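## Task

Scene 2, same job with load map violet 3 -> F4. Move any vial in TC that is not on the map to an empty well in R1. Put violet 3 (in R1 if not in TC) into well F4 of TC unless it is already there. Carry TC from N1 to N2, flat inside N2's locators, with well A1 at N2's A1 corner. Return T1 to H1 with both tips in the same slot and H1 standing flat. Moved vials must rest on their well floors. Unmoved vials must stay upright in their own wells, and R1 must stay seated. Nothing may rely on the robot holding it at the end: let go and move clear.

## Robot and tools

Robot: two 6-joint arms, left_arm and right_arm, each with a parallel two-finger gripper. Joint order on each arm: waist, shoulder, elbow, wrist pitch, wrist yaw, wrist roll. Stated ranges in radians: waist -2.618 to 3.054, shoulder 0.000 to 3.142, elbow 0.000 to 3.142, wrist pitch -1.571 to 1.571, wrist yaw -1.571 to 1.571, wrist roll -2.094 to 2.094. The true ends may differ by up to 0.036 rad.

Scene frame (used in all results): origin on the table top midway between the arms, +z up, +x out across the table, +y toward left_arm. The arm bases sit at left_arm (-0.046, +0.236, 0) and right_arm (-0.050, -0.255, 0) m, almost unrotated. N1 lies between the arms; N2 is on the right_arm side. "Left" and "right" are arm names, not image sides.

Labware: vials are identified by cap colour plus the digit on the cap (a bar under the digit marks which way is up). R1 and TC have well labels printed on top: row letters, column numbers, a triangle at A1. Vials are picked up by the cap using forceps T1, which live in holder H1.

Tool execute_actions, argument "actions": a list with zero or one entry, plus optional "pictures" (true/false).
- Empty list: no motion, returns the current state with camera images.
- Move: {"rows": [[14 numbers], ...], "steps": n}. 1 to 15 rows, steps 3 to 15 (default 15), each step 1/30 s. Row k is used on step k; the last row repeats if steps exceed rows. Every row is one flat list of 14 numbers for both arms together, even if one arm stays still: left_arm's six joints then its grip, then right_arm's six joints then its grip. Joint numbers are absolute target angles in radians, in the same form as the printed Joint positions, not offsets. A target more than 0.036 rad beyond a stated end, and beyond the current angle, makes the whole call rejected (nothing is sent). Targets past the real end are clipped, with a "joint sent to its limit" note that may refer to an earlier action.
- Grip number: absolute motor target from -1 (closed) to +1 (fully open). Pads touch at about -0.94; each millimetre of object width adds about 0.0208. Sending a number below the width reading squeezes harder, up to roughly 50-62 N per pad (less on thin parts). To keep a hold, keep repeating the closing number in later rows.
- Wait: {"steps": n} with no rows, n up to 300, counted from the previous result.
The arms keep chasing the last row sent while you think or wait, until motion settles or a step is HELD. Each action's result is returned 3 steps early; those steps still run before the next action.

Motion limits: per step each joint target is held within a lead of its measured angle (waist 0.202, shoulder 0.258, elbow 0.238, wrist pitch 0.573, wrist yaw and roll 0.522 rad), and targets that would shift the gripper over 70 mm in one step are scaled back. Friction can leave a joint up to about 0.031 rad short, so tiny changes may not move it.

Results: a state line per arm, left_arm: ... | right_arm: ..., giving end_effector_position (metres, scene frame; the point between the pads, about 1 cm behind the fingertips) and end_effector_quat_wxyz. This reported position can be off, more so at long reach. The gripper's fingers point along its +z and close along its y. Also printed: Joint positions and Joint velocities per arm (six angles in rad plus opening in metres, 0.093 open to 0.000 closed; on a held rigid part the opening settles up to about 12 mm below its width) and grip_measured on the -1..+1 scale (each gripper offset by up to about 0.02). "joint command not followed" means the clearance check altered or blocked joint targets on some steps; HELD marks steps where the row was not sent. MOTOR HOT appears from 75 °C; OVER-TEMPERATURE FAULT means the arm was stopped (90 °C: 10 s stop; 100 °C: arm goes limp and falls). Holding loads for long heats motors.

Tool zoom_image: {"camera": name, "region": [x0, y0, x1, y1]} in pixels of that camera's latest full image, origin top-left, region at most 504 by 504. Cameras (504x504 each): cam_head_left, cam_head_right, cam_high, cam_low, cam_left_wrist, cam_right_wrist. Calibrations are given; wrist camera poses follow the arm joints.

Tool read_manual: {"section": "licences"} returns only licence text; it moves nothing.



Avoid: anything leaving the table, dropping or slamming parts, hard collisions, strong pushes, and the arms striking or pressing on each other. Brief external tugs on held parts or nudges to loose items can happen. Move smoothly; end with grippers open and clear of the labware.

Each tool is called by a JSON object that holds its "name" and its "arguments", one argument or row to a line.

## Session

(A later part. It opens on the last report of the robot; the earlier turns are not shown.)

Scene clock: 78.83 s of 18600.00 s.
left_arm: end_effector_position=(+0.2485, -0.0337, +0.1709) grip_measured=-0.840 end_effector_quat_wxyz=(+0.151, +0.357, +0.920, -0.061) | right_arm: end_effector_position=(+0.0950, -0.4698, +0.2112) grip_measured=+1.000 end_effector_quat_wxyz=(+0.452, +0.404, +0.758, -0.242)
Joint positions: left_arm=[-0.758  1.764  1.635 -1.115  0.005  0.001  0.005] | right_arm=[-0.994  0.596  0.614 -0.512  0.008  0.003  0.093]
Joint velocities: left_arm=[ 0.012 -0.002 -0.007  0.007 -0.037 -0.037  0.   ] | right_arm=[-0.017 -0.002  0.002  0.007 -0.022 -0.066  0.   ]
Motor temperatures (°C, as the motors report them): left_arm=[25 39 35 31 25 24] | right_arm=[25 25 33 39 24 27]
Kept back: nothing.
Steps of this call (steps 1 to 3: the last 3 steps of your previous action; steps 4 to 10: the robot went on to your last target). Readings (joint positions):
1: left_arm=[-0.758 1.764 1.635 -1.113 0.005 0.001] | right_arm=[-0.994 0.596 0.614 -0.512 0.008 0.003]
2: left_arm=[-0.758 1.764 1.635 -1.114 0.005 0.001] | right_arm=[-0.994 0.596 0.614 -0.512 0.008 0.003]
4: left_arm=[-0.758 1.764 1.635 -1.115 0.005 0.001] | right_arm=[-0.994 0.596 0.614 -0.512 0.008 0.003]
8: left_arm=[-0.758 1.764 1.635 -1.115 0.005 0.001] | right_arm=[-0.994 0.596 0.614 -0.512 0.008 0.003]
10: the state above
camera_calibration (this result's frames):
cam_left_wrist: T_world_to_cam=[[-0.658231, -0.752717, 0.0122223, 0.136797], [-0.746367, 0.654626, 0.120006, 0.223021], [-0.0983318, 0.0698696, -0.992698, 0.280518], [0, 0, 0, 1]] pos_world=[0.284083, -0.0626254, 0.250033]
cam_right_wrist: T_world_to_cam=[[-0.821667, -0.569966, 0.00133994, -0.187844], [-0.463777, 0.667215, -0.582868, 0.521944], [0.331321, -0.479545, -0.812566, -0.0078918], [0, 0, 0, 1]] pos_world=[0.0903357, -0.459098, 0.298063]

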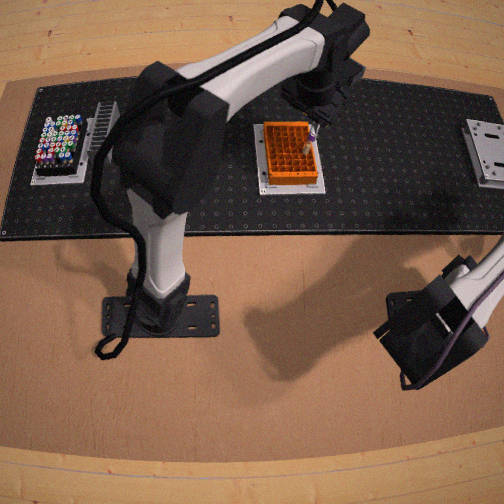

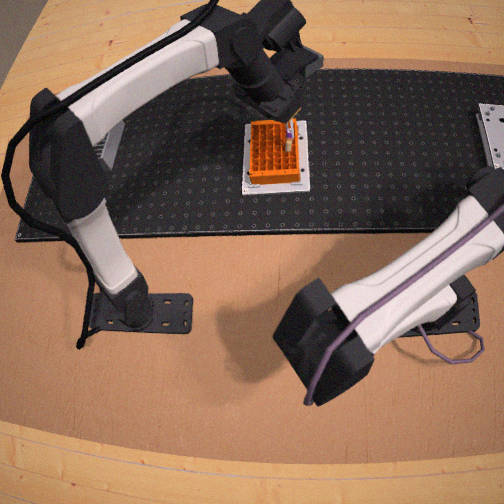

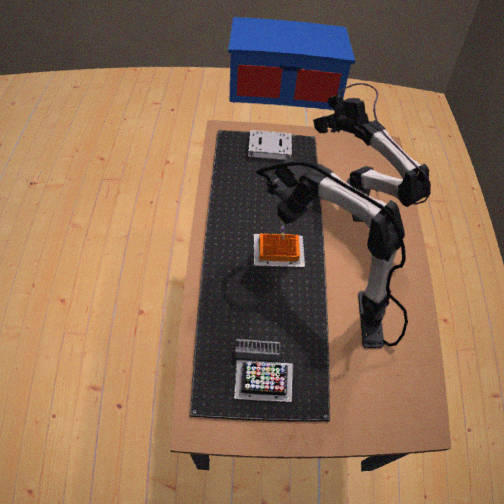

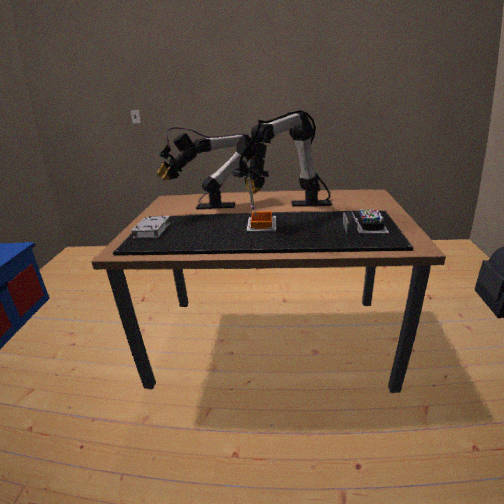

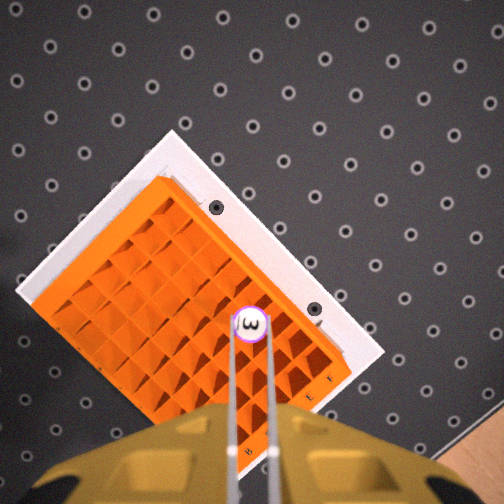

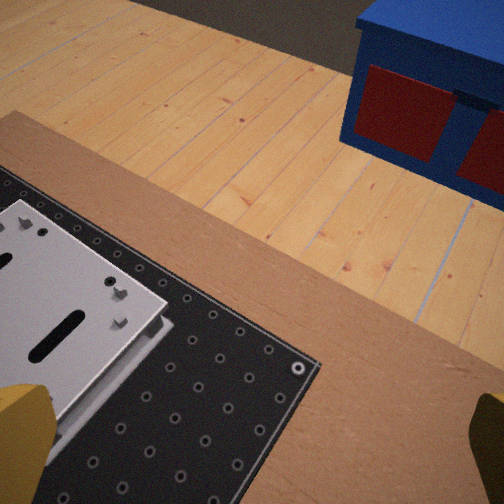

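{"name": "execute_actions", "arguments": {
  "actions": [
    {"rows":[[-0.748,1.74,1.64,-1.11,0.014,0,-0.85,-1.0,0.6,0.6,-0.5,0,0,1],[-0.748,1.72,1.64,-1.11,0.014,0,-0.85,-1.0,0.6,0.6,-0.5,0,0,1],[-0.748,1.695,1.64,-1.10,0.014,0,-0.85,-1.0,0.6,0.6,-0.5,0,0,1],[-0.748,1.67,1.62,-1.06,0.014,0,-0.85,-1.0,0.6,0.6,-0.5,0,0,1],[-0.748,1.64,1.59,-1.02,0.014,0,-0.85,-1.0,0.6,0.6,-0.5,0,0,1],[-0.748,1.61,1.55,-0.98,0.014,0,-0.85,-1.0,0.6,0.6,-0.5,0,0,1],[-0.748,1.58,1.51,-0.94,0.014,0,-0.85,-1.0,0.6,0.6,-0.5,0,0,1],[-0.748,1.55,1.47,-0.90,0.014,0,-0.85,-1.0,0.6,0.6,-0.5,0,0,1],[-0.748,1.52,1.43,-0.86,0.014,0,-0.85,-1.0,0.6,0.6,-0.5,0,0,1],[-0.748,1.49,1.39,-0.82,0.014,0,-0.85,-1.0,0.6,0.6,-0.5,0,0,1],[-0.748,1.46,1.35,-0.78,0.014,0,-0.85,-1.0,0.6,0.6,-0.5,0,0,1],[-0.748,1.43,1.31,-0.74,0.014,0,-0.85,-1.0,0.6,0.6,-0.5,0,0,1],[-0.748,1.41,1.27,-0.70,0.014,0,-0.85,-1.0,0.6,0.6,-0.5,0,0,1],[-0.748,1.40,1.24,-0.665,0.014,0,-0.85,-1.0,0.6,0.6,-0.5,0,0,1],[-0.748,1.40,1.22,-0.665,0.014,0,-0.85,-1.0,0.6,0.6,-0.5,0,0,1]],"steps":15}
  ]
}}

{"name": "execute_actions", "arguments": {
  "actions": [
    {"rows":[[-0.748,1.40,1.21,-0.665,0.014,0,-0.85,-1.0,0.6,0.6,-0.5,0,0,1],[-0.748,1.40,1.2,-0.665,0.014,0,-0.85,-1.0,0.6,0.6,-0.5,0,0,1],[-0.748,1.40,1.19,-0.665,0.014,0,-0.85,-1.0,0.6,0.6,-0.5,0,0,1],[-0.748,1.40,1.18,-0.665,0.014,0,-0.85,-1.0,0.6,0.6,-0.5,0,0,1],[-0.748,1.40,1.172,-0.665,0.014,0,-0.85,-1.0,0.6,0.6,-0.5,0,0,1],[-0.748,1.40,1.166,-0.665,0.014,0,-0.85,-1.0,0.6,0.6,-0.5,0,0,1]],"steps":15}
  ]
}}

{"name": "execute_actions", "arguments": {
  "actions": [
    {"steps":12}
  ],
  "pictures": true
}}

{"name": "zoom_image", "arguments": {
  "camera": "cam_left_wrist",
  "region": [150,210,350,410]
}}

Scene clock: 82.03 s of 18600.00 s.
left_arm: end_effector_position=(+0.2346, -0.0211, +0.2080) grip_measured=-0.840 end_effector_quat_wxyz=(+0.261, +0.347, +0.895, -0.104) | right_arm: end_effector_position=(+0.0950, -0.4698, +0.2112) grip_measured=+1.000 end_effector_quat_wxyz=(+0.452, +0.404, +0.758, -0.242)
Joint positions: left_arm=[-0.758  1.495  1.396 -0.902  0.005  0.001  0.005] | right_arm=[-0.994  0.596  0.614 -0.512  0.008  0.003  0.093]
Joint velocities: left_arm=[-0.012 -0.901 -1.17   1.048  0.022  0.022 -0.001] | right_arm=[ 0.012  0.002  0.012  0.051 -0.037  0.051  0.   ]
Motor temperatures (°C, as the motors report them): left_arm=[25 39 36 31 25 24] | right_arm=[25 25 33 39 24 27]
Steps of this call (steps 1 to 15: the robot went on to your last target; steps 16 to 84: nothing new was sent; steps 85 to 96: the first 12 steps of this action). Readings (joint positions):
85: left_arm=[-0.758 1.764 1.635 -1.115 0.005 0.001] | right_arm=[-0.994 0.596 0.614 -0.512 0.008 0.003]
86: left_arm=[-0.758 1.763 1.635 -1.115 0.005 0.001] | right_arm=[-0.994 0.596 0.614 -0.512 0.008 0.003]
88: left_arm=[-0.758 1.749 1.632 -1.111 0.005 0.001] | right_arm=[-0.994 0.596 0.614 -0.512 0.008 0.003]
92: left_arm=[-0.758 1.636 1.544 -1.025 0.005 0.001] | right_arm=[-0.994 0.596 0.614 -0.512 0.008 0.003]
96: the state above

Scene clock: 82.53 s of 18600.00 s.
left_arm: end_effector_position=(+0.2295, -0.0164, +0.1790) grip_measured=-0.840 end_effector_quat_wxyz=(+0.288, +0.344, +0.886, -0.114) | right_arm: end_effector_position=(+0.0950, -0.4698, +0.2112) grip_measured=+1.000 end_effector_quat_wxyz=(+0.452, +0.404, +0.758, -0.242)
Joint positions: left_arm=[-0.758  1.413  1.176 -0.703  0.005  0.001  0.005] | right_arm=[-0.994  0.596  0.614 -0.512  0.008  0.003  0.093]
Joint velocities: left_arm=[-0.002  0.007  0.002  0.139 -0.022 -0.037 -0.   ] | right_arm=[-0.007 -0.002  0.012  0.007 -0.081 -0.007  0.   ]
Motor temperatures (°C, as the motors report them): left_arm=[25 39 36 31 25 24] | right_arm=[25 25 33 39 24 27]
Steps of this call (steps 1 to 3: the last 3 steps of your previous action; steps 4 to 15: the first 12 steps of this action). Readings (joint positions):
4: left_arm=[-0.758 1.415 1.261 -0.785 0.005 0.001] | right_arm=[-0.994 0.596 0.614 -0.512 0.008 0.003]
5: left_arm=[-0.758 1.413 1.242 -0.768 0.005 0.001] | right_arm=[-0.994 0.596 0.614 -0.512 0.008 0.003]
7: left_arm=[-0.758 1.413 1.210 -0.740 0.005 0.001] | right_arm=[-0.994 0.596 0.614 -0.512 0.008 0.003]
11: left_arm=[-0.758 1.413 1.178 -0.718 0.005 0.001] | right_arm=[-0.994 0.596 0.614 -0.512 0.008 0.003]
15: the state above

Scene clock: 82.93 s of 18600.00 s.
left_arm: end_effector_position=(+0.2312, -0.0180, +0.1807) grip_measured=-0.840 end_effector_quat_wxyz=(+0.293, +0.343, +0.885, -0.116) | right_arm: end_effector_position=(+0.0950, -0.4698, +0.2112) grip_measured=+1.000 end_effector_quat_wxyz=(+0.452, +0.404, +0.758, -0.242)
Joint positions: left_arm=[-0.758  1.413  1.176 -0.692  0.005  0.001  0.005] | right_arm=[-0.994  0.596  0.614 -0.512  0.008  0.003  0.093]
Joint velocities: left_arm=[ 0.002 -0.012  0.002 -0.007 -0.037 -0.051 -0.001] | right_arm=[-0.027 -0.012 -0.007 -0.022  0.11  -0.007  0.   ]
Motor temperatures (°C, as the motors report them): left_arm=[25 39 36 31 25 24] | right_arm=[25 25 33 39 24 27]
Kept back: nothing.
Steps of this call (steps 1 to 3: the last 3 steps of your previous action; steps 4 to 12: the robot went on to your last target). Readings (joint positions):
1: left_arm=[-0.758 1.413 1.176 -0.700 0.005 0.001] | right_arm=[-0.994 0.596 0.614 -0.512 0.008 0.003]
2: left_arm=[-0.758 1.413 1.176 -0.699 0.005 0.001] | right_arm=[-0.994 0.596 0.614 -0.512 0.008 0.003]
4: left_arm=[-0.758 1.413 1.176 -0.695 0.005 0.001] | right_arm=[-0.994 0.596 0.614 -0.512 0.008 0.003]
8: left_arm=[-0.758 1.413 1.176 -0.693 0.005 0.001] | right_arm=[-0.994 0.596 0.614 -0.512 0.008 0.003]
12: the state above
camera_calibration (this result's frames):
cam_left_wrist: T_world_to_cam=[[-0.661911, -0.749367, 0.0179721, 0.136941], [-0.737618, 0.646893, -0.193517, 0.253116], [0.133389, -0.141348, -0.980932, 0.228024], [0, 0, 0, 1]] pos_world=[0.246929, -0.0288892, 0.270197]
cam_right_wrist: T_world_to_cam=[[-0.821667, -0.569966, 0.00133994, -0.187844], [-0.463777, 0.667215, -0.582868, 0.521944], [0.331321, -0.479545, -0.812566, -0.0078918], [0, 0, 0, 1]] pos_world=[0.0903357, -0.459098, 0.298063]

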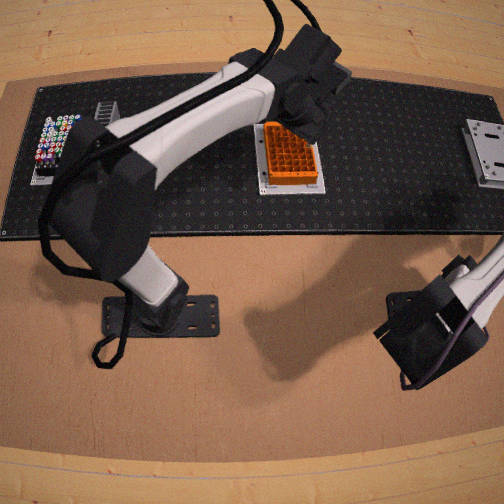

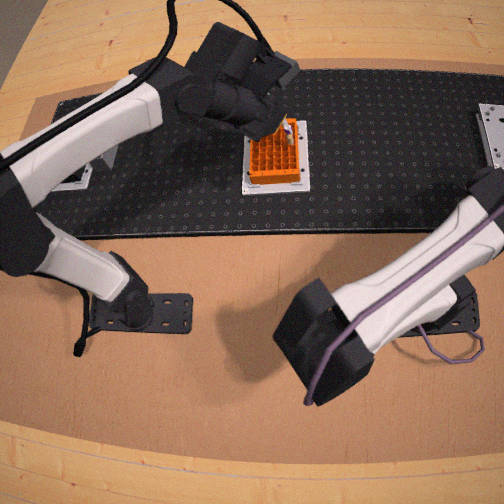

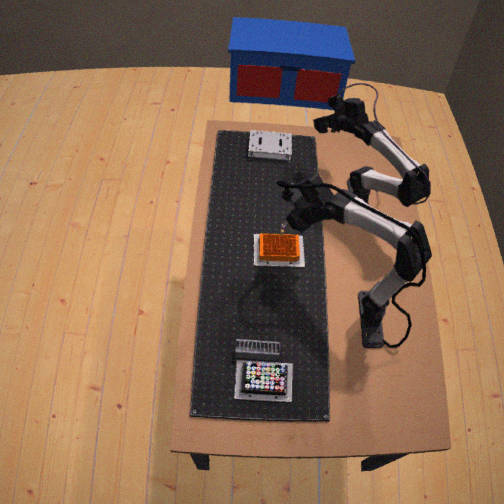

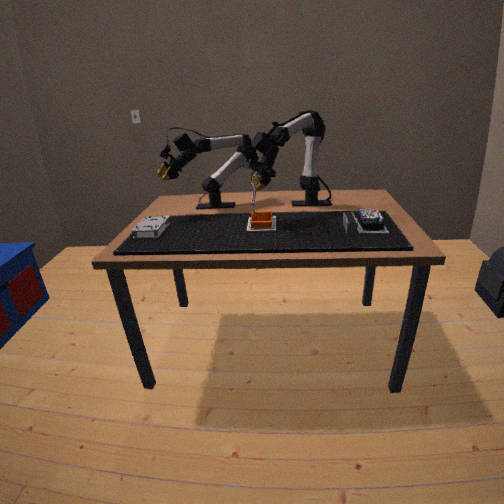

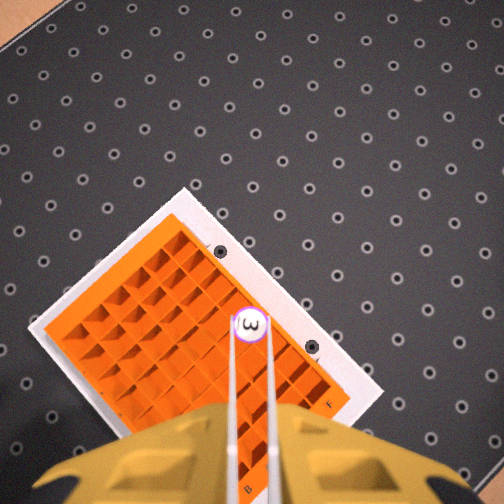

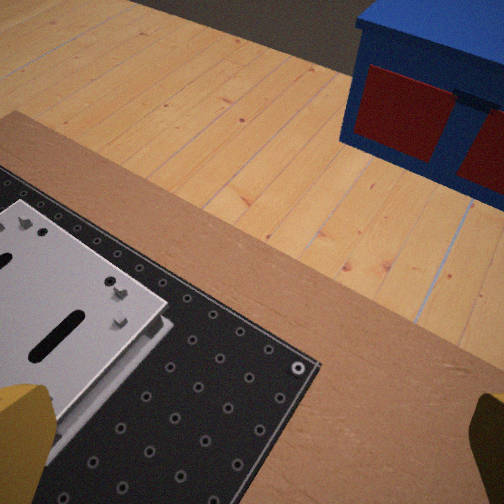

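Region (150, 210, 350, 410) of cam_left_wrist's 504x504 image, scaled by 2.520, with more detail than that image has.

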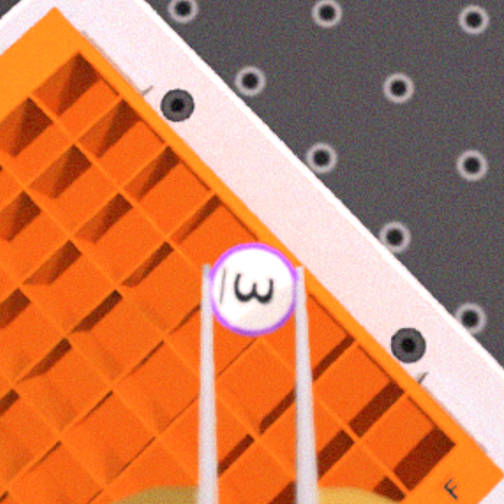

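{"name": "execute_actions", "arguments": {
  "actions": [
    {"rows":[[-0.748,1.425,1.166,-0.665,0.021,0,-0.85,-1.0,0.6,0.6,-0.5,0,0,1],[-0.748,1.432,1.166,-0.665,0.021,0,-0.85,-1.0,0.6,0.6,-0.5,0,0,1],[-0.748,1.439,1.166,-0.665,0.021,0,-0.85,-1.0,0.6,0.6,-0.5,0,0,1],[-0.748,1.446,1.166,-0.665,0.021,0,-0.85,-1.0,0.6,0.6,-0.5,0,0,1],[-0.748,1.453,1.166,-0.665,0.021,0,-0.85,-1.0,0.6,0.6,-0.5,0,0,1],[-0.748,1.46,1.166,-0.665,0.021,0,-0.85,-1.0,0.6,0.6,-0.5,0,0,1]],"steps":15}
  ]
}}

{"name": "execute_actions", "arguments": {
  "actions": [
    {"steps":6}
  ],
  "pictures": true
}}

{"name": "zoom_image", "arguments": {
  "camera": "cam_left_wrist",
  "region": [150,210,350,410]
}}

Scene clock: 83.53 s of 18600.00 s.
left_arm: end_effector_position=(+0.2325, -0.0206, +0.1686) grip_measured=-0.840 end_effector_quat_wxyz=(+0.278, +0.346, +0.889, -0.113) | right_arm: end_effector_position=(+0.0950, -0.4698, +0.2112) grip_measured=+1.000 end_effector_quat_wxyz=(+0.452, +0.404, +0.758, -0.242)
Joint positions: left_arm=[-0.758  1.448  1.176 -0.689  0.012  0.001  0.005] | right_arm=[-0.994  0.596  0.614 -0.512  0.008  0.003  0.093]
Joint velocities: left_arm=[ 0.007 -0.002 -0.007 -0.037  0.139  0.051  0.   ] | right_arm=[-0.002  0.007 -0.002  0.051 -0.022 -0.022  0.   ]
Motor temperatures (°C, as the motors report them): left_arm=[25 39 36 31 25 24] | right_arm=[25 25 33 39 24 27]
Steps of this call (steps 1 to 6: the robot went on to your last target; steps 7 to 18: the first 12 steps of this action). Readings (joint positions):
7: left_arm=[-0.758 1.413 1.176 -0.691 0.006 0.001] | right_arm=[-0.994 0.596 0.614 -0.512 0.008 0.003]
8: left_arm=[-0.758 1.413 1.176 -0.691 0.007 0.001] | right_arm=[-0.994 0.596 0.614 -0.512 0.008 0.003]
10: left_arm=[-0.758 1.414 1.176 -0.691 0.009 0.001] | right_arm=[-0.994 0.596 0.614 -0.512 0.008 0.003]
14: left_arm=[-0.758 1.437 1.176 -0.689 0.011 0.001] | right_arm=[-0.994 0.596 0.614 -0.512 0.008 0.003]
18: the state above

Scene clock: 83.73 s of 18600.00 s.
left_arm: end_effector_position=(+0.2325, -0.0207, +0.1687) grip_measured=-0.840 end_effector_quat_wxyz=(+0.278, +0.346, +0.889, -0.114) | right_arm: end_effector_position=(+0.0950, -0.4698, +0.2112) grip_measured=+1.000 end_effector_quat_wxyz=(+0.452, +0.404, +0.758, -0.242)
Joint positions: left_arm=[-0.758  1.448  1.176 -0.688  0.012  0.001  0.005] | right_arm=[-0.994  0.596  0.614 -0.512  0.008  0.003  0.093]
Joint velocities: left_arm=[-0.027  0.007  0.007 -0.007  0.007  0.007 -0.001] | right_arm=[ 0.017 -0.002  0.002  0.007 -0.095 -0.007  0.   ]
Motor temperatures (°C, as the motors report them): left_arm=[25 38 36 31 25 24] | right_arm=[25 25 33 39 24 27]
Kept back: nothing.
Steps of this call (steps 1 to 3: the last 3 steps of your previous action; steps 4 to 6: the robot went on to your last target). Readings (joint positions):
1: left_arm=[-0.758 1.448 1.176 -0.689 0.012 0.001] | right_arm=[-0.994 0.596 0.614 -0.512 0.008 0.003]
2: left_arm=[-0.758 1.448 1.176 -0.688 0.012 0.001] | right_arm=[-0.994 0.596 0.614 -0.512 0.008 0.003]
4: left_arm=[-0.758 1.448 1.176 -0.688 0.012 0.001] | right_arm=[-0.994 0.596 0.614 -0.512 0.008 0.003]
6: the state above
camera_calibration (this result's frames):
cam_left_wrist: T_world_to_cam=[[-0.664204, -0.747203, 0.0228167, 0.135785], [-0.739946, 0.652798, -0.16228, 0.248923], [0.106361, -0.12467, -0.986481, 0.223213], [0, 0, 0, 1]] pos_world=[0.250638, -0.0332096, 0.257493]
cam_right_wrist: T_world_to_cam=[[-0.821667, -0.569966, 0.00133994, -0.187844], [-0.463777, 0.667215, -0.582868, 0.521944], [0.331321, -0.479545, -0.812566, -0.0078918], [0, 0, 0, 1]] pos_world=[0.0903357, -0.459098, 0.298063]

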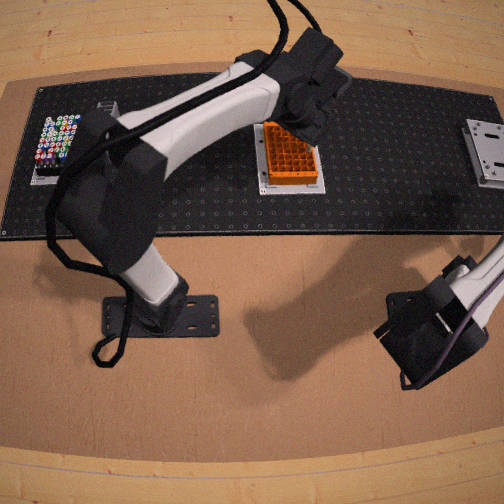

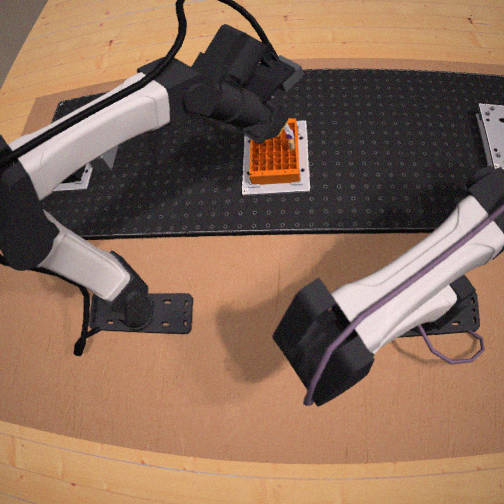

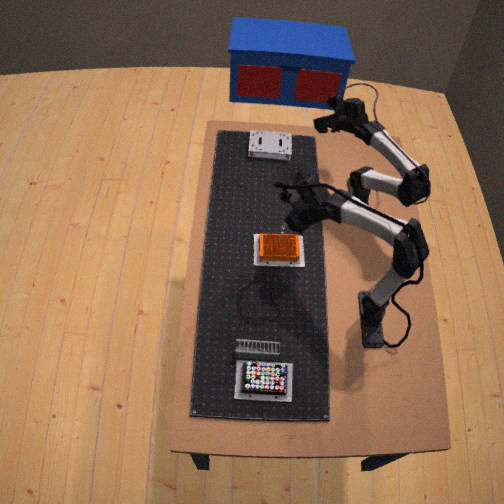

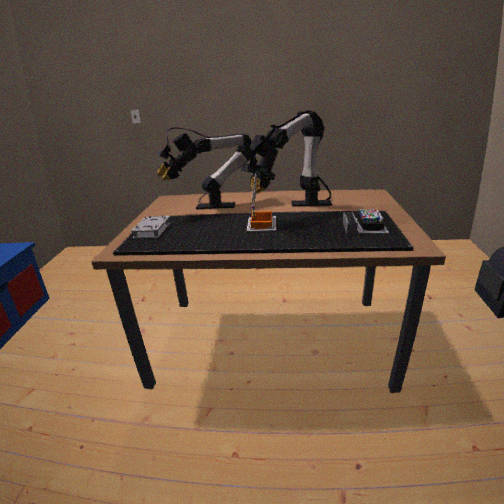

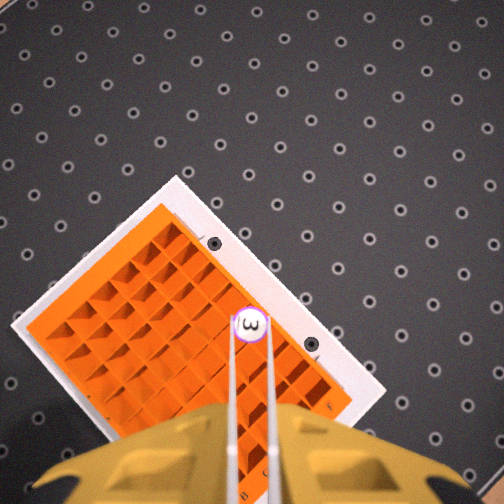

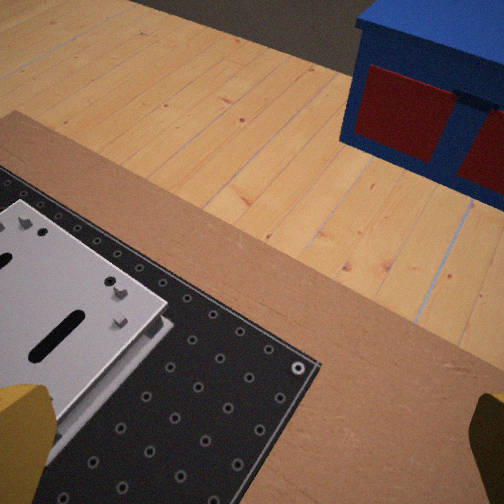

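Region (150, 210, 350, 410) of cam_left_wrist's 504x504 image, scaled by 2.520, with more detail than that image has.

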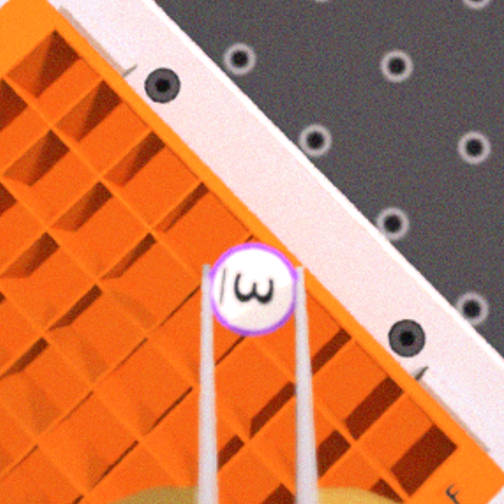

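{"name": "execute_actions", "arguments": {
  "actions": [
    {"rows":[[-0.748,1.46,1.162,-0.66,0.021,0,-0.85,-1.0,0.6,0.6,-0.5,0,0,1],[-0.748,1.46,1.158,-0.655,0.021,0,-0.85,-1.0,0.6,0.6,-0.5,0,0,1],[-0.748,1.46,1.154,-0.65,0.021,0,-0.85,-1.0,0.6,0.6,-0.5,0,0,1],[-0.748,1.46,1.15,-0.645,0.021,0,-0.85,-1.0,0.6,0.6,-0.5,0,0,1],[-0.748,1.46,1.146,-0.64,0.021,0,-0.85,-1.0,0.6,0.6,-0.5,0,0,1],[-0.748,1.46,1.142,-0.636,0.021,0,-0.85,-1.0,0.6,0.6,-0.5,0,0,1],[-0.748,1.46,1.138,-0.632,0.021,0,-0.85,-1.0,0.6,0.6,-0.5,0,0,1],[-0.748,1.46,1.134,-0.628,0.021,0,-0.85,-1.0,0.6,0.6,-0.5,0,0,1],[-0.748,1.46,1.13,-0.625,0.021,0,-0.85,-1.0,0.6,0.6,-0.5,0,0,1],[-0.748,1.46,1.126,-0.625,0.021,0,-0.85,-1.0,0.6,0.6,-0.5,0,0,1]],"steps":15}
  ]
}}

{"name": "execute_actions", "arguments": {
  "actions": [
    {"steps":8}
  ]
}}

Scene clock: 84.37 s of 18600.00 s.
left_arm: end_effector_position=(+0.2317, -0.0200, +0.1594) grip_measured=-0.840 end_effector_quat_wxyz=(+0.277, +0.346, +0.889, -0.113) | right_arm: end_effector_position=(+0.0950, -0.4698, +0.2112) grip_measured=+1.000 end_effector_quat_wxyz=(+0.452, +0.404, +0.758, -0.242)
Joint positions: left_arm=[-0.758  1.448  1.14  -0.656  0.012  0.001  0.005] | right_arm=[-0.994  0.596  0.614 -0.512  0.008  0.003  0.093]
Joint velocities: left_arm=[-0.012 -0.007 -0.051  0.037  0.022  0.007 -0.   ] | right_arm=[-0.007 -0.012 -0.012 -0.037 -0.051  0.007  0.   ]
Motor temperatures (°C, as the motors report them): left_arm=[25 38 36 31 25 24] | right_arm=[25 25 33 39 24 27]
Steps of this call (steps 1 to 7: the robot went on to your last target; steps 8 to 19: the first 12 steps of this action). Readings (joint positions):
8: left_arm=[-0.758 1.448 1.176 -0.688 0.012 0.001] | right_arm=[-0.994 0.596 0.614 -0.512 0.008 0.003]
9: left_arm=[-0.758 1.448 1.176 -0.687 0.012 0.001] | right_arm=[-0.994 0.596 0.614 -0.512 0.008 0.003]
11: left_arm=[-0.758 1.448 1.172 -0.681 0.012 0.001] | right_arm=[-0.994 0.596 0.614 -0.512 0.008 0.003]
15: left_arm=[-0.758 1.448 1.155 -0.667 0.012 0.001] | right_arm=[-0.994 0.596 0.614 -0.512 0.008 0.003]
19: the state above

Scene clock: 84.63 s of 18600.00 s.
left_arm: end_effector_position=(+0.2323, -0.0206, +0.1596) grip_measured=-0.840 end_effector_quat_wxyz=(+0.279, +0.346, +0.889, -0.114) | right_arm: end_effector_position=(+0.0950, -0.4698, +0.2112) grip_measured=+1.000 end_effector_quat_wxyz=(+0.452, +0.404, +0.758, -0.242)
Joint positions: left_arm=[-0.758  1.448  1.139 -0.65   0.012  0.001  0.005] | right_arm=[-0.994  0.596  0.614 -0.512  0.008  0.003  0.093]
Joint velocities: left_arm=[ 0.002  0.002  0.012  0.037  0.037 -0.007  0.   ] | right_arm=[ 0.007 -0.007  0.002 -0.051 -0.022 -0.037  0.   ]
Motor temperatures (°C, as the motors report them): left_arm=[25 38 36 31 25 24] | right_arm=[25 25 33 39 24 27]
Kept back: nothing.
Steps of this call (steps 1 to 3: the last 3 steps of your previous action; steps 4 to 8: the robot went on to your last target). Readings (joint positions):
1: left_arm=[-0.758 1.448 1.139 -0.655 0.012 0.001] | right_arm=[-0.994 0.596 0.614 -0.512 0.008 0.003]
2: left_arm=[-0.758 1.448 1.139 -0.653 0.012 0.001] | right_arm=[-0.994 0.596 0.614 -0.512 0.008 0.003]
4: left_arm=[-0.758 1.448 1.139 -0.651 0.012 0.001] | right_arm=[-0.994 0.596 0.614 -0.512 0.008 0.003]
8: the state above

{"name": "execute_actions", "arguments": {
  "actions": [
    {"rows":[[-0.748,1.46,1.122,-0.62,0.021,0,-0.85,-1.0,0.6,0.6,-0.5,0,0,1],[-0.748,1.46,1.118,-0.615,0.021,0,-0.85,-1.0,0.6,0.6,-0.5,0,0,1],[-0.748,1.46,1.114,-0.61,0.021,0,-0.85,-1.0,0.6,0.6,-0.5,0,0,1],[-0.748,1.46,1.11,-0.605,0.021,0,-0.85,-1.0,0.6,0.6,-0.5,0,0,1],[-0.748,1.46,1.106,-0.601,0.021,0,-0.85,-1.0,0.6,0.6,-0.5,0,0,1],[-0.748,1.46,1.102,-0.597,0.021,0,-0.85,-1.0,0.6,0.6,-0.5,0,0,1],[-0.748,1.46,1.098,-0.595,0.021,0,-0.85,-1.0,0.6,0.6,-0.5,0,0,1]],"steps":15}
  ]
}}

Scene clock: 85.20 s of 18600.00 s.
left_arm: end_effector_position=(+0.2320, -0.0203, +0.1527) grip_measured=-0.840 end_effector_quat_wxyz=(+0.279, +0.346, +0.889, -0.114) | right_arm: end_effector_position=(+0.0950, -0.4698, +0.2112) grip_measured=+1.000 end_effector_quat_wxyz=(+0.452, +0.404, +0.758, -0.242)
Joint positions: left_arm=[-0.758  1.448  1.111 -0.622  0.012  0.001  0.005] | right_arm=[-0.994  0.596  0.614 -0.512  0.008  0.003  0.093]
Joint velocities: left_arm=[ 0.012 -0.002  0.002 -0.022 -0.051  0.007  0.001] | right_arm=[0.007 0.007 0.007 0.051 0.051 0.037 0.   ]
Motor temperatures (°C, as the motors report them): left_arm=[25 38 36 31 25 24] | right_arm=[25 25 33 40 24 27]
Steps of this call (steps 1 to 5: the robot went on to your last target; steps 6 to 17: the first 12 steps of this action). Readings (joint positions):
6: left_arm=[-0.758 1.448 1.139 -0.650 0.012 0.001] | right_arm=[-0.994 0.596 0.614 -0.512 0.008 0.003]
7: left_arm=[-0.758 1.448 1.139 -0.649 0.012 0.001] | right_arm=[-0.994 0.596 0.614 -0.512 0.008 0.003]
9: left_arm=[-0.758 1.448 1.133 -0.641 0.012 0.001] | right_arm=[-0.994 0.596 0.614 -0.512 0.008 0.003]
13: left_arm=[-0.758 1.448 1.115 -0.629 0.012 0.001] | right_arm=[-0.994 0.596 0.614 -0.512 0.008 0.003]
17: the state above

{"name": "execute_actions", "arguments": {
  "actions": [
    {"rows":[[-0.748,1.46,1.094,-0.59,0.021,0,-0.85,-1.0,0.6,0.6,-0.5,0,0,1],[-0.748,1.46,1.09,-0.585,0.021,0,-0.85,-1.0,0.6,0.6,-0.5,0,0,1],[-0.748,1.46,1.086,-0.58,0.021,0,-0.85,-1.0,0.6,0.6,-0.5,0,0,1],[-0.748,1.46,1.082,-0.575,0.021,0,-0.85,-1.0,0.6,0.6,-0.5,0,0,1],[-0.748,1.46,1.078,-0.57,0.021,0,-0.85,-1.0,0.6,0.6,-0.5,0,0,1],[-0.748,1.46,1.074,-0.566,0.021,0,-0.85,-1.0,0.6,0.6,-0.5,0,0,1],[-0.748,1.46,1.07,-0.561,0.021,0,-0.85,-1.0,0.6,0.6,-0.5,0,0,1],[-0.748,1.46,1.066,-0.557,0.021,0,-0.85,-1.0,0.6,0.6,-0.5,0,0,1],[-0.748,1.46,1.062,-0.552,0.021,0,-0.85,-1.0,0.6,0.6,-0.5,0,0,1],[-0.748,1.46,1.058,-0.548,0.021,0,-0.85,-1.0,0.6,0.6,-0.5,0,0,1],[-0.748,1.46,1.054,-0.543,0.021,0,-0.85,-1.0,0.6,0.6,-0.5,0,0,1],[-0.748,1.46,1.05,-0.539,0.021,0,-0.85,-1.0,0.6,0.6,-0.5,0,0,1],[-0.748,1.46,1.046,-0.535,0.021,0,-0.85,-1.0,0.6,0.6,-0.5,0,0,1],[-0.748,1.46,1.042,-0.533,0.021,0,-0.85,-1.0,0.6,0.6,-0.5,0,0,1]],"steps":15}
  ]
}}

{"name": "execute_actions", "arguments": {
  "actions": [
    {"rows":[[-0.748,1.46,1.042,-0.533,0.021,0,-0.85,-1.0,0.6,0.6,-0.5,0,0,1],[-0.748,1.46,1.042,-0.533,0.021,0,-0.85,-1.0,0.6,0.6,-0.5,0,0,1],[-0.748,1.46,1.042,-0.533,0.021,0,-0.85,-1.0,0.6,0.6,-0.5,0,0,1],[-0.748,1.46,1.042,-0.533,0.021,0,-0.85,-1.0,0.6,0.6,-0.5,0,0,1],[-0.748,1.46,1.042,-0.533,0.021,0,-0.8,-1.0,0.6,0.6,-0.5,0,0,1],[-0.748,1.46,1.042,-0.533,0.021,0,-0.76,-1.0,0.6,0.6,-0.5,0,0,1],[-0.748,1.46,1.042,-0.533,0.021,0,-0.72,-1.0,0.6,0.6,-0.5,0,0,1]],"steps":12}
  ]
}}

{"name": "execute_actions", "arguments": {
  "actions": [
    {"rows":[[-0.748,1.42,1.042,-0.533,0.021,0,-0.72,-1.0,0.6,0.6,-0.5,0,0,1],[-0.748,1.40,1.042,-0.533,0.021,0,-0.72,-1.0,0.6,0.6,-0.5,0,0,1],[-0.748,1.38,1.042,-0.533,0.021,0,-0.72,-1.0,0.6,0.6,-0.5,0,0,1],[-0.748,1.36,1.042,-0.533,0.021,0,-0.72,-1.0,0.6,0.6,-0.5,0,0,1],[-0.748,1.34,1.042,-0.533,0.021,0,-0.72,-1.0,0.6,0.6,-0.5,0,0,1],[-0.748,1.34,1.042,-0.533,0.021,0,-0.72,-1.0,0.6,0.6,-0.5,0,0,1],[-0.748,1.34,1.042,-0.533,0.021,0,-0.72,-1.0,0.6,0.6,-0.5,0,0,1],[-0.748,1.34,1.042,-0.533,0.021,0,-0.72,-1.0,0.6,0.6,-0.5,0,0,1],[-0.748,1.34,1.042,-0.533,0.021,0,-0.72,-1.0,0.6,0.6,-0.5,0,0,1],[-0.748,1.34,1.042,-0.533,0.021,0,-0.85,-1.0,0.6,0.6,-0.5,0,0,1]],"steps":15}
  ],
  "pictures": true
}}

Scene clock: 86.20 s of 18600.00 s.
left_arm: end_effector_position=(+0.2319, -0.0202, +0.1435) grip_measured=-0.840 end_effector_quat_wxyz=(+0.281, +0.346, +0.888, -0.115) | right_arm: end_effector_position=(+0.0950, -0.4698, +0.2112) grip_measured=+1.000 end_effector_quat_wxyz=(+0.452, +0.404, +0.758, -0.242)
Joint positions: left_arm=[-0.758  1.448  1.071 -0.577  0.012  0.001  0.005] | right_arm=[-0.994  0.596  0.614 -0.512  0.008  0.003  0.093]
Joint velocities: left_arm=[-0.012  0.022 -0.1    0.081 -0.11  -0.051 -0.001] | right_arm=[ 0.002 -0.007 -0.007 -0.081  0.007  0.022  0.   ]
Motor temperatures (°C, as the motors report them): left_arm=[25 38 36 31 25 24] | right_arm=[25 25 33 40 24 27]
Steps of this call (steps 1 to 3: the last 3 steps of your previous action; steps 4 to 15: the robot went on to your last target; steps 16 to 18: nothing new was sent; steps 19 to 30: the first 12 steps of this action). Readings (joint positions):
19: left_arm=[-0.758 1.448 1.111 -0.620 0.012 0.001] | right_arm=[-0.994 0.596 0.614 -0.512 0.008 0.003]
20: left_arm=[-0.758 1.448 1.110 -0.618 0.012 0.001] | right_arm=[-0.994 0.596 0.614 -0.512 0.008 0.003]
22: left_arm=[-0.758 1.448 1.105 -0.610 0.012 0.001] | right_arm=[-0.994 0.596 0.614 -0.512 0.008 0.003]
26: left_arm=[-0.758 1.448 1.087 -0.596 0.012 0.001] | right_arm=[-0.994 0.596 0.614 -0.512 0.008 0.003]
30: the state above

Scene clock: 86.60 s of 18600.00 s.
left_arm: end_effector_position=(+0.2320, -0.0203, +0.1400) grip_measured=-0.724 end_effector_quat_wxyz=(+0.283, +0.346, +0.887, -0.116) | right_arm: end_effector_position=(+0.0950, -0.4698, +0.2112) grip_measured=+1.000 end_effector_quat_wxyz=(+0.452, +0.404, +0.758, -0.242)
Joint positions: left_arm=[-0.758  1.448  1.055 -0.557  0.012  0.001  0.01 ] | right_arm=[-0.994  0.596  0.614 -0.512  0.008  0.003  0.093]
Joint velocities: left_arm=[-0.002 -0.007 -0.007 -0.022 -0.066 -0.007  0.002] | right_arm=[ 0.007 -0.007 -0.017  0.037  0.007  0.007  0.   ]
Motor temperatures (°C, as the motors report them): left_arm=[25 38 36 31 25 24] | right_arm=[25 25 33 40 24 27]
Steps of this call (steps 1 to 3: the last 3 steps of your previous action; steps 4 to 12: the first 9 steps of this action). Readings (joint positions):
4: left_arm=[-0.758 1.448 1.058 -0.562 0.012 0.001] | right_arm=[-0.994 0.596 0.614 -0.512 0.008 0.003]
5: left_arm=[-0.758 1.448 1.056 -0.560 0.012 0.001] | right_arm=[-0.994 0.596 0.614 -0.512 0.008 0.003]
7: left_arm=[-0.758 1.448 1.056 -0.558 0.012 0.001] | right_arm=[-0.994 0.596 0.614 -0.512 0.008 0.003]
11: left_arm=[-0.758 1.448 1.055 -0.557 0.012 0.001] | right_arm=[-0.994 0.596 0.614 -0.512 0.008 0.003]
12: the state above

Scene clock: 87.10 s of 18600.00 s.
left_arm: end_effector_position=(+0.2288, -0.0174, +0.1720) grip_measured=-0.843 end_effector_quat_wxyz=(+0.325, +0.340, +0.873, -0.132) | right_arm: end_effector_position=(+0.0950, -0.4698, +0.2112) grip_measured=+1.000 end_effector_quat_wxyz=(+0.452, +0.404, +0.758, -0.242)
Joint positions: left_arm=[-0.758  1.353  1.048 -0.551  0.012  0.001  0.005] | right_arm=[-0.994  0.596  0.614 -0.512  0.008  0.003  0.093]
Joint velocities: left_arm=[-0.002 -0.002  0.007 -0.066 -0.066 -0.081 -0.007] | right_arm=[-0.007 -0.002 -0.002 -0.051  0.037 -0.007  0.   ]
Motor temperatures (°C, as the motors report them): left_arm=[25 38 36 32 25 24] | right_arm=[25 25 33 40 24 27]
Steps of this call (steps 1 to 3: the last 3 steps of your previous action; steps 4 to 15: the first 12 steps of this action). Readings (joint positions):
4: left_arm=[-0.758 1.448 1.055 -0.557 0.012 0.001] | right_arm=[-0.994 0.596 0.614 -0.512 0.008 0.003]
5: left_arm=[-0.758 1.446 1.055 -0.557 0.012 0.001] | right_arm=[-0.994 0.596 0.614 -0.512 0.008 0.003]
7: left_arm=[-0.758 1.429 1.051 -0.557 0.012 0.001] | right_arm=[-0.994 0.596 0.614 -0.512 0.008 0.003]
11: left_arm=[-0.758 1.365 1.048 -0.553 0.012 0.001] | right_arm=[-0.994 0.596 0.614 -0.512 0.008 0.003]
15: the state above
camera_calibration (this result's frames):
cam_left_wrist: T_world_to_cam=[[-0.666207, -0.745375, 0.0241741, 0.135959], [-0.723179, 0.637772, -0.265065, 0.258108], [0.182155, -0.19407, -0.963928, 0.204832], [0, 0, 0, 1]] pos_world=[0.239924, -0.0235213, 0.262572]
cam_right_wrist: T_world_to_cam=[[-0.821667, -0.569966, 0.00133994, -0.187844], [-0.463777, 0.667215, -0.582868, 0.521944], [0.331321, -0.479545, -0.812566, -0.0078918], [0, 0, 0, 1]] pos_world=[0.0903357, -0.459098, 0.298063]

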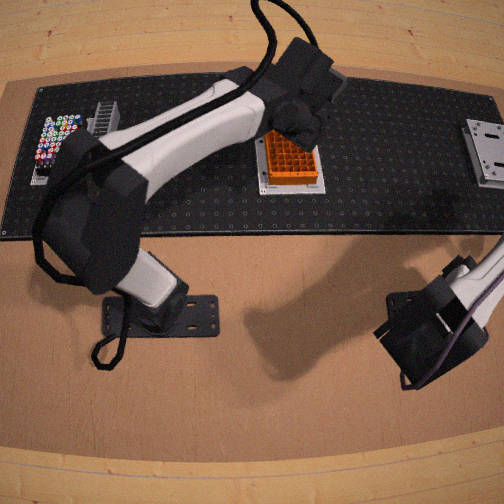

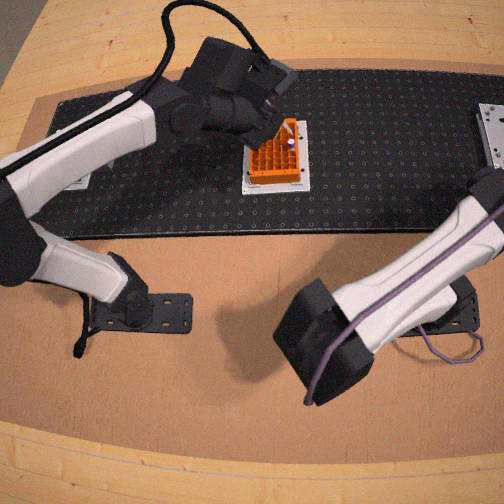

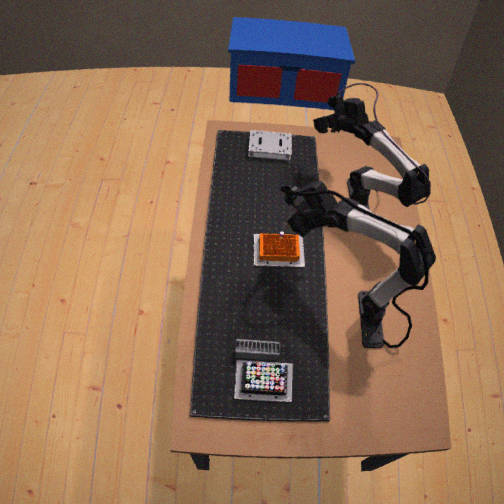

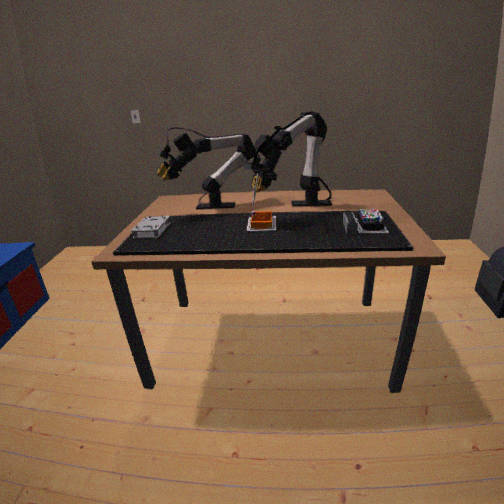

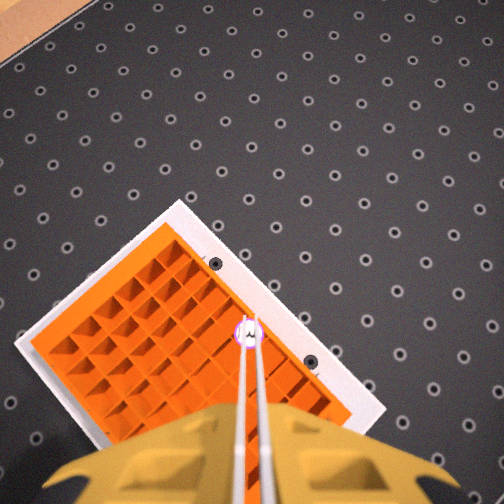

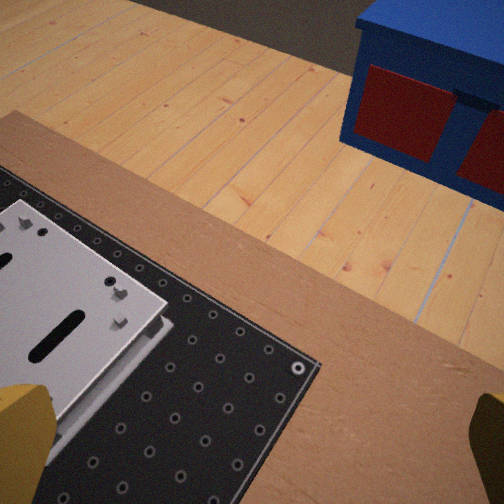

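{"name": "execute_actions", "arguments": {
  "actions": [
    {"rows":[[-0.70,1.36,1.11,-0.59,0.03,0.02,-0.85,-0.95,0.66,0.68,-0.55,0,0,1],[-0.64,1.39,1.17,-0.63,0.04,0.05,-0.85,-0.9,0.72,0.75,-0.6,0,0,1],[-0.57,1.42,1.23,-0.67,0.05,0.07,-0.85,-0.85,0.79,0.82,-0.65,0,0.05,1],[-0.50,1.46,1.29,-0.71,0.05,0.1,-0.85,-0.8,0.86,0.89,-0.7,0,0.1,1],[-0.43,1.50,1.35,-0.76,0.06,0.12,-0.85,-0.75,0.93,0.96,-0.75,0,0.15,1],[-0.36,1.54,1.41,-0.81,0.07,0.15,-0.85,-0.7,1.0,1.03,-0.8,0,0.2,1],[-0.29,1.58,1.47,-0.86,0.07,0.17,-0.85,-0.65,1.07,1.1,-0.85,0,0.25,1],[-0.22,1.62,1.53,-0.91,0.08,0.2,-0.85,-0.6,1.14,1.17,-0.9,0,0.3,1],[-0.15,1.66,1.59,-0.96,0.09,0.22,-0.85,-0.55,1.21,1.24,-0.95,0,0.35,1],[-0.08,1.70,1.65,-1.01,0.09,0.25,-0.85,-0.5,1.28,1.31,-1.0,0,0.4,1],[-0.01,1.74,1.71,-1.06,0.1,0.27,-0.85,-0.45,1.35,1.38,-1.05,0,0.45,1],[0.06,1.78,1.76,-1.11,0.11,0.3,-0.85,-0.4,1.42,1.45,-1.1,0,0.5,1],[0.13,1.81,1.80,-1.15,0.12,0.32,-0.85,-0.35,1.49,1.52,-1.15,0,0.55,1],[0.20,1.84,1.82,-1.18,0.122,0.34,-0.85,-0.3,1.56,1.59,-1.2,0,0.6,1],[0.26,1.86,1.822,-1.2,0.122,0.355,-0.85,-0.25,1.63,1.66,-1.25,0,0.65,1]],"steps":15}
  ]
}}

{"name": "execute_actions", "arguments": {
  "actions": [
    {"rows":[[0.30,1.87,1.822,-1.2,0.122,0.355,-0.85,-0.18,1.68,1.71,-1.29,0,0.7,1],[0.325,1.88,1.822,-1.2,0.122,0.355,-0.85,-0.11,1.72,1.75,-1.32,0,0.71,1],[0.338,1.885,1.822,-1.2,0.122,0.355,-0.85,-0.04,1.76,1.78,-1.34,0,0.71,1],[0.338,1.885,1.822,-1.2,0.122,0.355,-0.85,0.03,1.8,1.8,-1.36,0,0.71,1],[0.338,1.885,1.822,-1.2,0.122,0.355,-0.85,0.1,1.83,1.815,-1.36,0,0.71,1],[0.338,1.885,1.822,-1.2,0.122,0.355,-0.85,0.17,1.86,1.815,-1.36,0,0.71,1],[0.338,1.885,1.822,-1.2,0.122,0.355,-0.85,0.24,1.89,1.815,-1.36,0,0.71,1],[0.338,1.885,1.822,-1.2,0.122,0.355,-0.85,0.31,1.92,1.815,-1.36,0,0.71,1],[0.338,1.885,1.822,-1.2,0.122,0.355,-0.85,0.38,1.94,1.815,-1.36,0,0.71,1],[0.338,1.885,1.822,-1.2,0.122,0.355,-0.85,0.45,1.96,1.815,-1.36,0,0.71,1],[0.338,1.885,1.822,-1.2,0.122,0.355,-0.85,0.52,1.98,1.815,-1.36,0,0.71,1],[0.338,1.885,1.822,-1.2,0.122,0.355,-0.85,0.58,2.0,1.815,-1.36,0,0.71,1],[0.338,1.885,1.822,-1.2,0.122,0.355,-0.85,0.63,2.02,1.815,-1.36,0,0.71,1],[0.338,1.885,1.822,-1.2,0.122,0.355,-0.85,0.67,2.04,1.815,-1.36,0,0.71,1],[0.338,1.885,1.822,-1.2,0.122,0.355,-0.85,0.692,2.05,1.815,-1.36,0,0.71,1]],"steps":15}
  ]
}}

{"name": "execute_actions", "arguments": {
  "actions": [
    {"steps":15}
  ],
  "pictures": true
}}

Scene clock: 87.97 s of 18600.00 s.
left_arm: end_effector_position=(+0.3951, +0.1689, +0.2340) grip_measured=-0.847 end_effector_quat_wxyz=(+0.324, +0.158, +0.932, -0.026) | right_arm: end_effector_position=(+0.2618, -0.4177, +0.2650) grip_measured=+1.000 end_effector_quat_wxyz=(+0.369, +0.356, +0.858, -0.036)
Joint positions: left_arm=[-0.141  1.688  1.645 -0.869  0.078  0.189  0.005] | right_arm=[-0.498  1.276  1.335 -0.87   0.009  0.306  0.093]
Joint velocities: left_arm=[ 1.731  1.145  1.556 -1.209  0.168  0.593 -0.001] | right_arm=[ 1.37   2.034  2.049 -1.267  0.066  1.238  0.   ]
Motor temperatures (°C, as the motors report them): left_arm=[25 38 36 32 25 24] | right_arm=[25 25 33 40 24 27]
Steps of this call (steps 1 to 3: the last 3 steps of your previous action; steps 4 to 14: the robot went on to your last target; steps 15 to 26: the first 12 steps of this action). Readings (joint positions):
15: left_arm=[-0.753 1.353 1.054 -0.558 0.016 0.003] | right_arm=[-0.989 0.602 0.622 -0.520 0.009 0.003]
16: left_arm=[-0.735 1.358 1.073 -0.581 0.026 0.011] | right_arm=[-0.970 0.625 0.647 -0.541 0.011 0.003]
18: left_arm=[-0.648 1.393 1.159 -0.634 0.044 0.035] | right_arm=[-0.892 0.724 0.751 -0.599 0.013 0.024]
22: left_arm=[-0.395 1.529 1.410 -0.729 0.060 0.104] | right_arm=[-0.694 0.999 1.048 -0.716 0.011 0.140]
26: the state above

Scene clock: 88.47 s of 18600.00 s.
left_arm: end_effector_position=(+0.3565, +0.3747, +0.1703) grip_measured=-0.847 end_effector_quat_wxyz=(+0.160, -0.008, +0.987, +0.005) | right_arm: end_effector_position=(+0.3282, -0.1131, +0.1440) grip_measured=+1.000 end_effector_quat_wxyz=(+0.068, +0.157, +0.985, +0.036)
Joint positions: left_arm=[ 0.354  1.893  1.799 -1.171  0.105  0.341  0.005] | right_arm=[ 0.34   1.941  1.796 -1.272  0.004  0.678  0.093]
Joint velocities: left_arm=[-0.159 -0.017  0.017 -0.125  0.066  0.007 -0.001] | right_arm=[ 1.619  0.623 -0.022 -0.198 -0.007  0.11   0.   ]
Motor temperatures (°C, as the motors report them): left_arm=[25 38 36 32 25 24] | right_arm=[25 25 33 39 24 27]
Steps of this call (steps 1 to 3: the last 3 steps of your previous action; steps 4 to 15: the first 12 steps of this action). Readings (joint positions):
4: left_arm=[0.096 1.813 1.780 -0.994 0.095 0.266] | right_arm=[-0.300 1.556 1.608 -1.051 0.009 0.493]
5: left_arm=[0.153 1.833 1.788 -1.018 0.097 0.280] | right_arm=[-0.246 1.618 1.663 -1.088 0.011 0.535]
7: left_arm=[0.264 1.866 1.794 -1.066 0.100 0.303] | right_arm=[-0.129 1.716 1.735 -1.146 0.010 0.591]
11: left_arm=[0.372 1.893 1.795 -1.141 0.096 0.329] | right_arm=[0.108 1.845 1.790 -1.228 0.006 0.650]
15: the state above

Scene clock: 88.97 s of 18600.00 s.
left_arm: end_effector_position=(+0.3549, +0.3692, +0.1697) grip_measured=-0.847 end_effector_quat_wxyz=(+0.155, -0.000, +0.988, -0.001) | right_arm: end_effector_position=(+0.2428, +0.0019, +0.1018) grip_measured=+1.000 end_effector_quat_wxyz=(-0.011, -0.007, +1.000, -0.003)
Joint positions: left_arm=[ 0.346  1.893  1.8   -1.186  0.113  0.35   0.005] | right_arm=[ 0.695  2.053  1.8   -1.339 -0.01   0.703  0.093]
Joint velocities: left_arm=[-0.012  0.007 -0.007 -0.037  0.037  0.051  0.   ] | right_arm=[-0.12  -0.012 -0.002 -0.095  0.037 -0.037  0.   ]
Motor temperatures (°C, as the motors report them): left_arm=[25 38 36 32 25 24] | right_arm=[25 26 33 39 24 27]
Kept back: nothing.
Steps of this call (steps 1 to 3: the last 3 steps of your previous action; steps 4 to 15: the robot went on to your last target). Readings (joint positions):
1: left_arm=[0.349 1.893 1.799 -1.174 0.107 0.343] | right_arm=[0.398 1.962 1.796 -1.279 0.004 0.682]
2: left_arm=[0.347 1.893 1.799 -1.177 0.109 0.345] | right_arm=[0.457 1.983 1.796 -1.285 0.003 0.686]
4: left_arm=[0.346 1.893 1.800 -1.181 0.111 0.347] | right_arm=[0.576 2.020 1.796 -1.294 0.003 0.692]
8: left_arm=[0.346 1.893 1.800 -1.185 0.112 0.349] | right_arm=[0.731 2.053 1.796 -1.316 -0.015 0.696]
15: the state above
camera_calibration (this result's frames):
cam_left_wrist: T_world_to_cam=[[0.0215167, -0.999717, 0.0101102, 0.360371], [-0.990657, -0.0199574, 0.134906, 0.372001], [-0.134666, -0.0129185, -0.990807, 0.304794], [0, 0, 0, 1]] pos_world=[0.401817, 0.371631, 0.248164]
cam_right_wrist: T_world_to_cam=[[0.0204583, -0.999755, -0.00849125, -0.0000527288], [-0.888136, -0.022073, 0.459051, 0.210216], [-0.459126, -0.00184999, -0.888369, 0.279204], [0, 0, 0, 1]] pos_world=[0.314891, 0.00510391, 0.151536]

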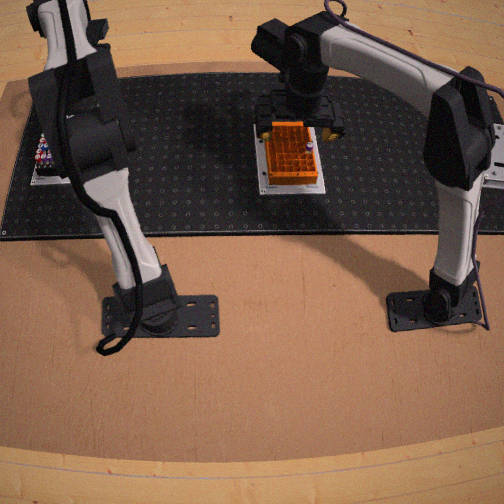

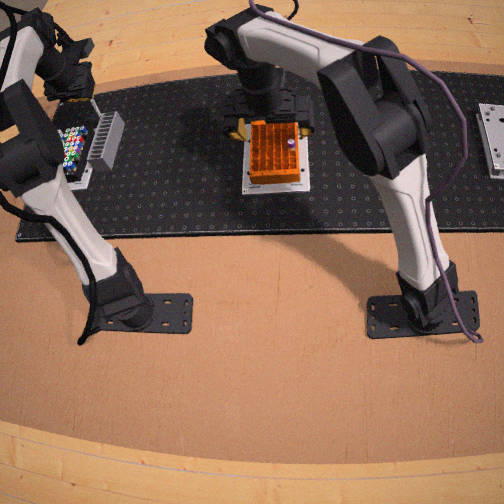

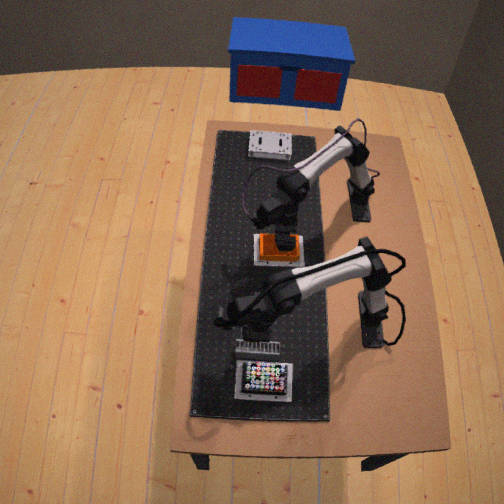

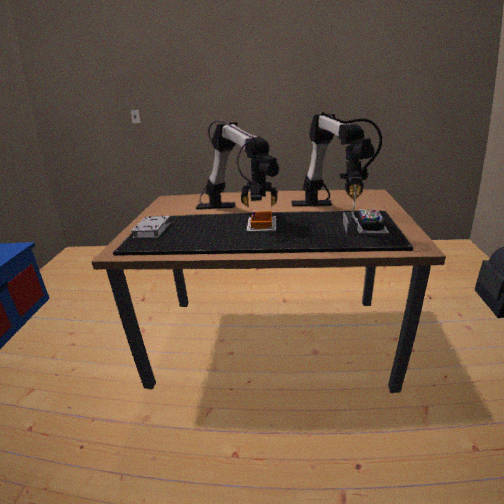

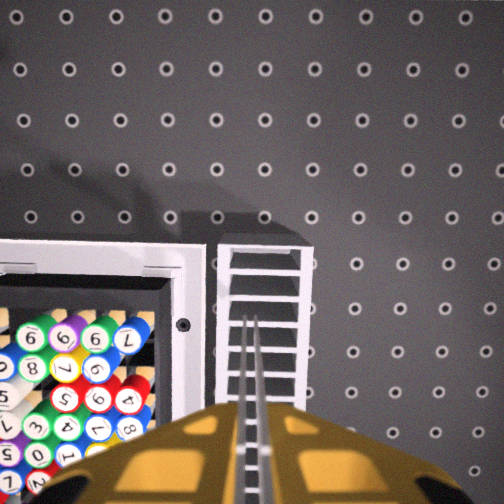

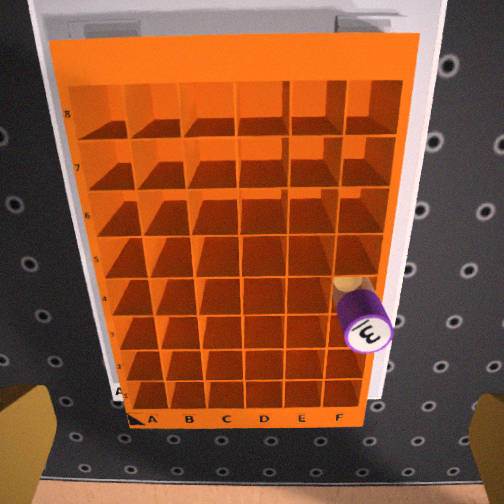

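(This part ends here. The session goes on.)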